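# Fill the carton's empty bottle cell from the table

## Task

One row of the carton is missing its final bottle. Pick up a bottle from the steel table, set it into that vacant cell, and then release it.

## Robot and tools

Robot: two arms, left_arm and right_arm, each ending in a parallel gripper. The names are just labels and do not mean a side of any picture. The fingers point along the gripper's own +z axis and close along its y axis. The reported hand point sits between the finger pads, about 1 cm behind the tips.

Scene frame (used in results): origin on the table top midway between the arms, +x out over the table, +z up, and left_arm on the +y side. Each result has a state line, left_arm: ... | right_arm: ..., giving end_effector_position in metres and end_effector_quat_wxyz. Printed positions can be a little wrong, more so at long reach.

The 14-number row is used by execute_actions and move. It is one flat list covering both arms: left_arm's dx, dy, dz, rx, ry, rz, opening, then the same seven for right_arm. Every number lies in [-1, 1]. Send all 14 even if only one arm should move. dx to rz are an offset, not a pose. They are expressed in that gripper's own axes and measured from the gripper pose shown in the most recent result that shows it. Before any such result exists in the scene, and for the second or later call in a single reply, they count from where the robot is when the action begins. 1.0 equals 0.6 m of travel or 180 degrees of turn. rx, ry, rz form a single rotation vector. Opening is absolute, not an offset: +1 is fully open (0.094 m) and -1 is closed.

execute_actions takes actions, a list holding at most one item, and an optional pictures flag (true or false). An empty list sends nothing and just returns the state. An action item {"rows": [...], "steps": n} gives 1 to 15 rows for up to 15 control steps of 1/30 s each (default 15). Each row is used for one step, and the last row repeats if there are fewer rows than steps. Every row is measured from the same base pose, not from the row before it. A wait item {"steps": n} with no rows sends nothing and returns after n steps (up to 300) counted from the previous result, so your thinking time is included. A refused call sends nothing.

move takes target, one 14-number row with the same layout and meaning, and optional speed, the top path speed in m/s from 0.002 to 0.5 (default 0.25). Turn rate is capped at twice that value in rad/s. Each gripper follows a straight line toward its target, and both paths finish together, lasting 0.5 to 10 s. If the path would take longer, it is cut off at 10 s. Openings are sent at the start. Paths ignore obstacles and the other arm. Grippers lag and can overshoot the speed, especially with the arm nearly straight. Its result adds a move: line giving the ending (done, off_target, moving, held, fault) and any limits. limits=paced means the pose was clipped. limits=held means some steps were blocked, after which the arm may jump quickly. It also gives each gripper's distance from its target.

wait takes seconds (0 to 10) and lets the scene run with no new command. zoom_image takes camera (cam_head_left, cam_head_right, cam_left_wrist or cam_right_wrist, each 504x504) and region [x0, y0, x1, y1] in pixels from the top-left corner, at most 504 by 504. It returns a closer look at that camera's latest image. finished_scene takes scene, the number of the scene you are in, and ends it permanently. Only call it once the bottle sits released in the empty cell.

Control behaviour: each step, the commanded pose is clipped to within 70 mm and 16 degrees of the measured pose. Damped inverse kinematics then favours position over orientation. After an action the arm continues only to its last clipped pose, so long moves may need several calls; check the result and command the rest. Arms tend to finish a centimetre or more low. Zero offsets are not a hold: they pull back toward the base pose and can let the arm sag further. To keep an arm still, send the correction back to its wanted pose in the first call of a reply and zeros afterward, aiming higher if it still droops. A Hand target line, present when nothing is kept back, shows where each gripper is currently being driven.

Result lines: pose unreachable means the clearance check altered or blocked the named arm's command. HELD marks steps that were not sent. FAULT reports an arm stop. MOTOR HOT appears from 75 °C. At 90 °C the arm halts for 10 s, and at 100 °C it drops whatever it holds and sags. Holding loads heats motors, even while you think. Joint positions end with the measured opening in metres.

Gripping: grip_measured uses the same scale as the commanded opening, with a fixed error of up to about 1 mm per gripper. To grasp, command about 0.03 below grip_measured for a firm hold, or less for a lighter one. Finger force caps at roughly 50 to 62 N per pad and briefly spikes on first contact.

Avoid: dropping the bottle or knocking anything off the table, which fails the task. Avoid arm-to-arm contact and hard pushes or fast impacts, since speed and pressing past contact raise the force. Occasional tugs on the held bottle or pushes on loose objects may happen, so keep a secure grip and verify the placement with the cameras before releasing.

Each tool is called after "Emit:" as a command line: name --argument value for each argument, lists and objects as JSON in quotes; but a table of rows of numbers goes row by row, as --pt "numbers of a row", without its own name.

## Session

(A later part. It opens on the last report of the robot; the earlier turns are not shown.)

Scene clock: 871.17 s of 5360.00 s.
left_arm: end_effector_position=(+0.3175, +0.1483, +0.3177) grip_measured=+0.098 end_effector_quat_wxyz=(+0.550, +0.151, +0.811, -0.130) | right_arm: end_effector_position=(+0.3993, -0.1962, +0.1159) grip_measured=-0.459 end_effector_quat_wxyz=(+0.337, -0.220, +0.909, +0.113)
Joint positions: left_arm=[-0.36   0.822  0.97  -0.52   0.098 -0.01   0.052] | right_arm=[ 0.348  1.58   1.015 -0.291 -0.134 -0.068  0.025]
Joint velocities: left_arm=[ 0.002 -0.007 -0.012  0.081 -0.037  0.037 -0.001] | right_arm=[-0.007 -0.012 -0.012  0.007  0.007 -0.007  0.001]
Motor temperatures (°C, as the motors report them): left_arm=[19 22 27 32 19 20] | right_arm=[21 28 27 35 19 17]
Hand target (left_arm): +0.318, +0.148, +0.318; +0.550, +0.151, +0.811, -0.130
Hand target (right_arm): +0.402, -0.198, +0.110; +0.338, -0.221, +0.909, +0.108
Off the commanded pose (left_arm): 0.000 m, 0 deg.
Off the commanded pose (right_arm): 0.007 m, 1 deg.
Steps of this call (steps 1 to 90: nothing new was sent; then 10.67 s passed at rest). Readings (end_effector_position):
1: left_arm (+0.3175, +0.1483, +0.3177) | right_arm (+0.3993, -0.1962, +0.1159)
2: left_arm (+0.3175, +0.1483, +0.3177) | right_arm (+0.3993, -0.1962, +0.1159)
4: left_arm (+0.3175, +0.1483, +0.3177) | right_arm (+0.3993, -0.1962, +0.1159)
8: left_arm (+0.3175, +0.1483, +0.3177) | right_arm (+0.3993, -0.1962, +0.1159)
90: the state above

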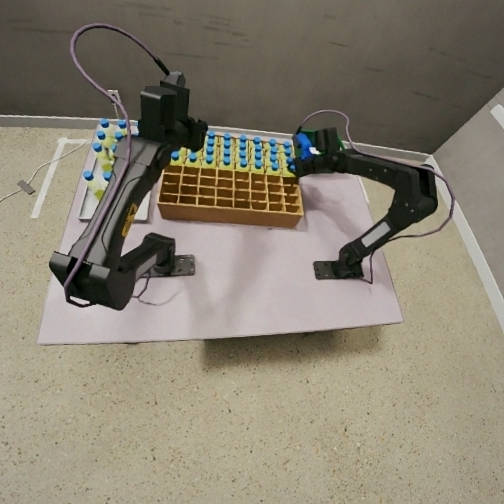

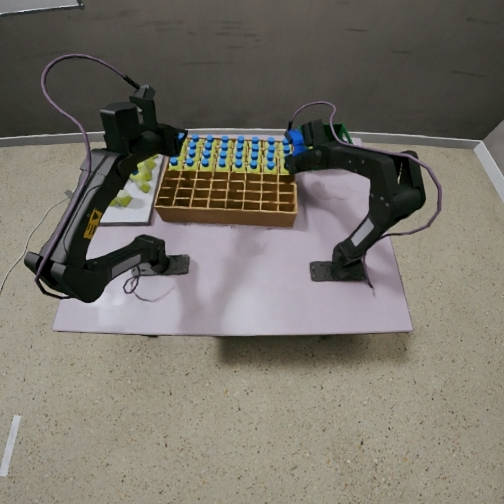

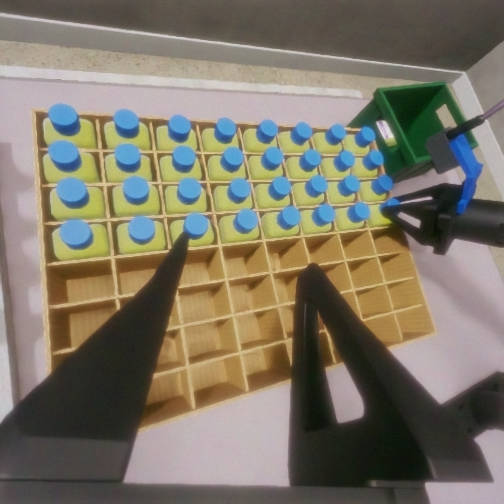

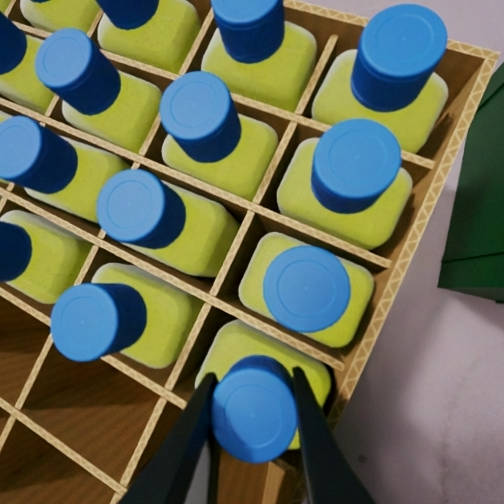

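Emit:
execute_actions --actions '[{"rows": [[0,0,0,0,0,0,0.1, 0,0,0,0,0,0,-0.46],[0,0,0,0,0,0,0.1, 0,0,0,0,0,0,-0.44],[0,0,0,0,0,0,0.1, 0,0,0,0,0,0,-0.42],[0,0,0,0,0,0,0.1, 0,0,0,0,0,0,-0.40],[0,0,0,0,0,0,0.1, 0,0,0,0,0,0,-0.37],[0,0,0,0,0,0,0.1, 0,0,0,0,0,0,-0.34],[0,0,0,0,0,0,0.1, 0,0,0,0,0,0,-0.31],[0,0,0,0,0,0,0.1, 0,0,0,0,0,0,-0.28],[0,0,0,0,0,0,0.1, 0,0,0,0,0,0,-0.25],[0,0,0,0,0,0,0.1, 0,0,0,0,0,0,-0.22],[0,0,0,0,0,0,0.1, 0,0,0,0,0,0,-0.19],[0,0,0,0,0,0,0.1, 0,0,0,0,0,0,-0.15]], "steps": 15}]'

Scene clock: 877.80 s of 5360.00 s.
left_arm: end_effector_position=(+0.3175, +0.1483, +0.3177) grip_measured=+0.098 end_effector_quat_wxyz=(+0.550, +0.151, +0.811, -0.130) | right_arm: end_effector_position=(+0.3993, -0.1962, +0.1159) grip_measured=-0.152 end_effector_quat_wxyz=(+0.337, -0.220, +0.909, +0.113)
Joint positions: left_arm=[-0.36   0.822  0.97  -0.52   0.098 -0.01   0.052] | right_arm=[ 0.348  1.58   1.015 -0.291 -0.134 -0.068  0.04 ]
Joint velocities: left_arm=[-0.002 -0.007  0.017  0.037  0.022 -0.022 -0.001] | right_arm=[-0.022  0.027 -0.002  0.095 -0.037 -0.022  0.001]
Motor temperatures (°C, as the motors report them): left_arm=[19 22 27 32 19 20] | right_arm=[21 28 27 35 19 17]
Hand target (left_arm): +0.318, +0.148, +0.318; +0.550, +0.151, +0.811, -0.130
Hand target (right_arm): +0.399, -0.196, +0.116; +0.337, -0.220, +0.909, +0.113
Off the commanded pose (left_arm): 0.000 m, 0 deg.
Off the commanded pose (right_arm): 0.000 m, 0 deg.
Steps of this call (steps 1 to 90: nothing new was sent; then 3.13 s passed at rest; steps 91 to 105: all 15 steps of this action). Readings (end_effector_position):
91: left_arm (+0.3175, +0.1483, +0.3177) | right_arm (+0.3993, -0.1962, +0.1159)
92: left_arm (+0.3175, +0.1483, +0.3177) | right_arm (+0.3993, -0.1962, +0.1159)
94: left_arm (+0.3175, +0.1483, +0.3177) | right_arm (+0.3993, -0.1962, +0.1159)
98: left_arm (+0.3175, +0.1483, +0.3177) | right_arm (+0.3993, -0.1962, +0.1159)
105: the state above

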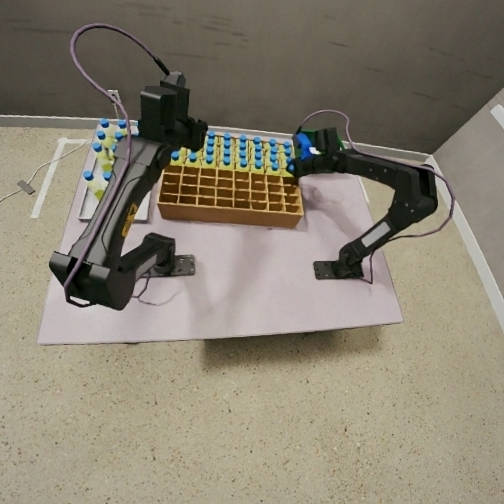

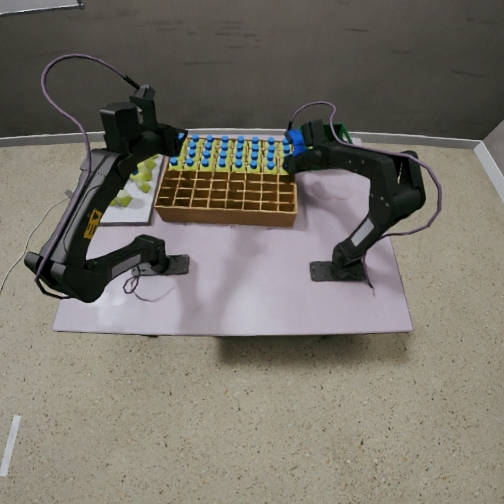

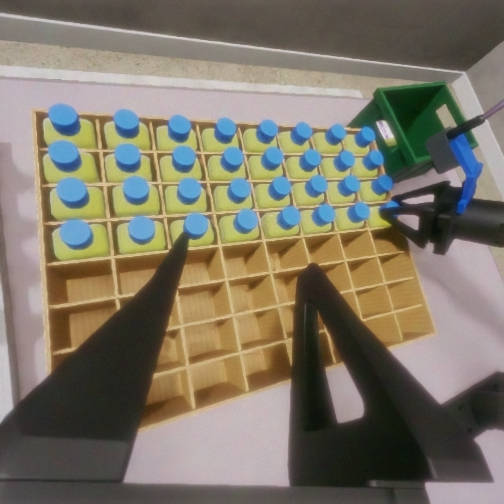

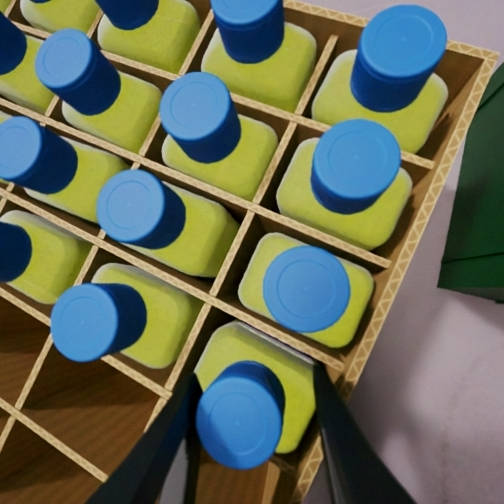

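Emit:
move --target '[0,0,0,0,0,0,0.1, -0.038,0.013,-0.147,0,0,0,-0.15]' --speed 0.05

Scene clock: 882.77 s of 5360.00 s.
left_arm: end_effector_position=(+0.3175, +0.1483, +0.3177) grip_measured=+0.098 end_effector_quat_wxyz=(+0.550, +0.151, +0.811, -0.130) | right_arm: end_effector_position=(+0.3620, -0.2101, +0.1829) grip_measured=-0.152 end_effector_quat_wxyz=(+0.323, -0.220, +0.914, +0.111)
Joint positions: left_arm=[-0.36   0.822  0.97  -0.52   0.098 -0.01   0.052] | right_arm=[ 0.348  1.399  1.14  -0.625 -0.134 -0.068  0.04 ]
Joint velocities: left_arm=[ 0.007  0.007  0.002 -0.051 -0.066  0.022  0.   ] | right_arm=[-0.002 -0.002  0.002 -0.022 -0.081 -0.037 -0.   ]
Motor temperatures (°C, as the motors report them): left_arm=[19 22 27 32 19 20] | right_arm=[21 28 27 34 19 17]
Hand target (left_arm): +0.318, +0.148, +0.318; +0.550, +0.151, +0.811, -0.130
Hand target (right_arm): +0.362, -0.212, +0.198; +0.337, -0.220, +0.909, +0.112
Off the commanded pose (left_arm): 0.000 m, 0 deg.
Off the commanded pose (right_arm): 0.015 m, 2 deg.
move: off_target (right_arm)

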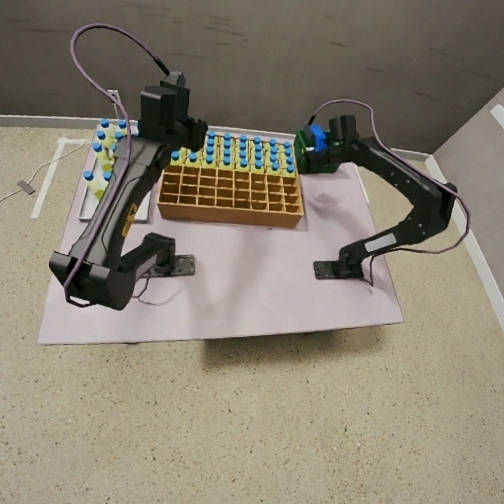

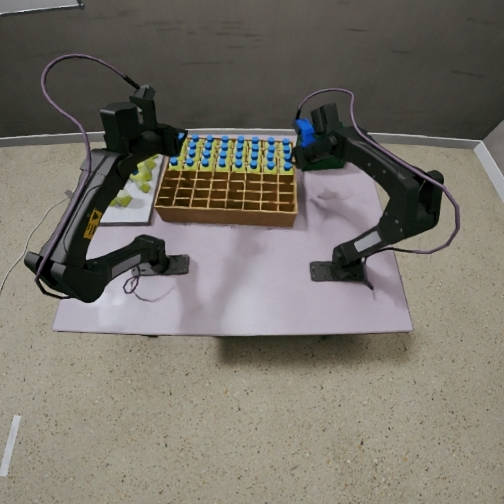

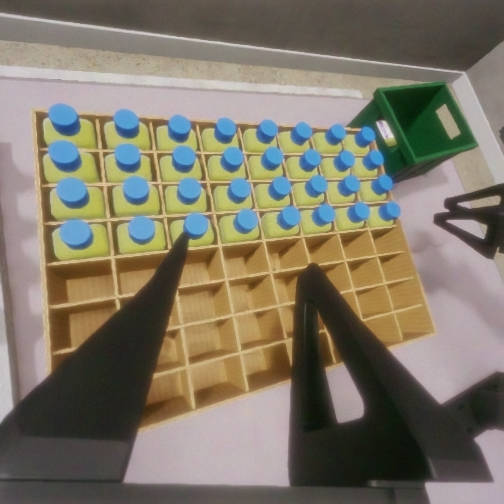

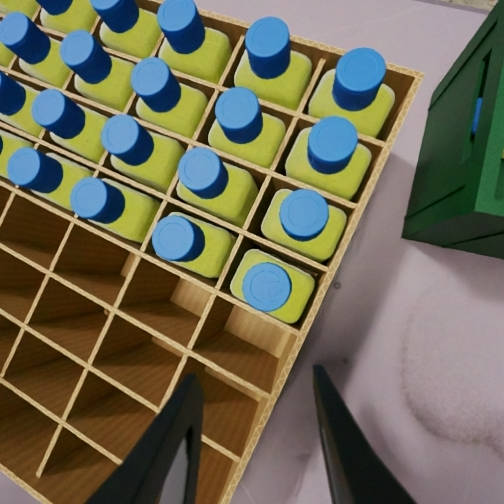

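Emit:
zoom_image --camera "cam_left_wrist" --region '[300, 110, 420, 250]'

Region (300, 110, 420, 250) of cam_left_wrist's 504x504 image, scaled by 3.600, with more detail than that image has; it fills the left 432 columns of this view, and the rest is white.

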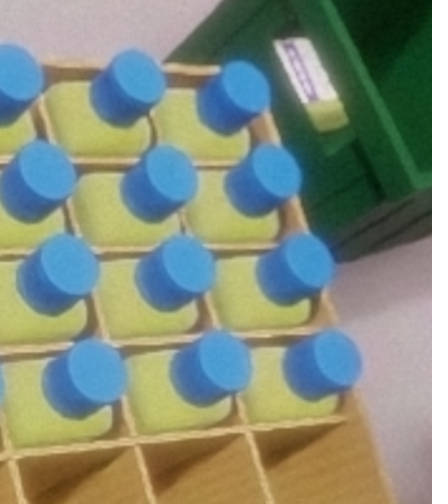

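The bottle is seated level with its neighbours and released.

Emit:
finished_scene --scene 2

The scene is finished: the task was done.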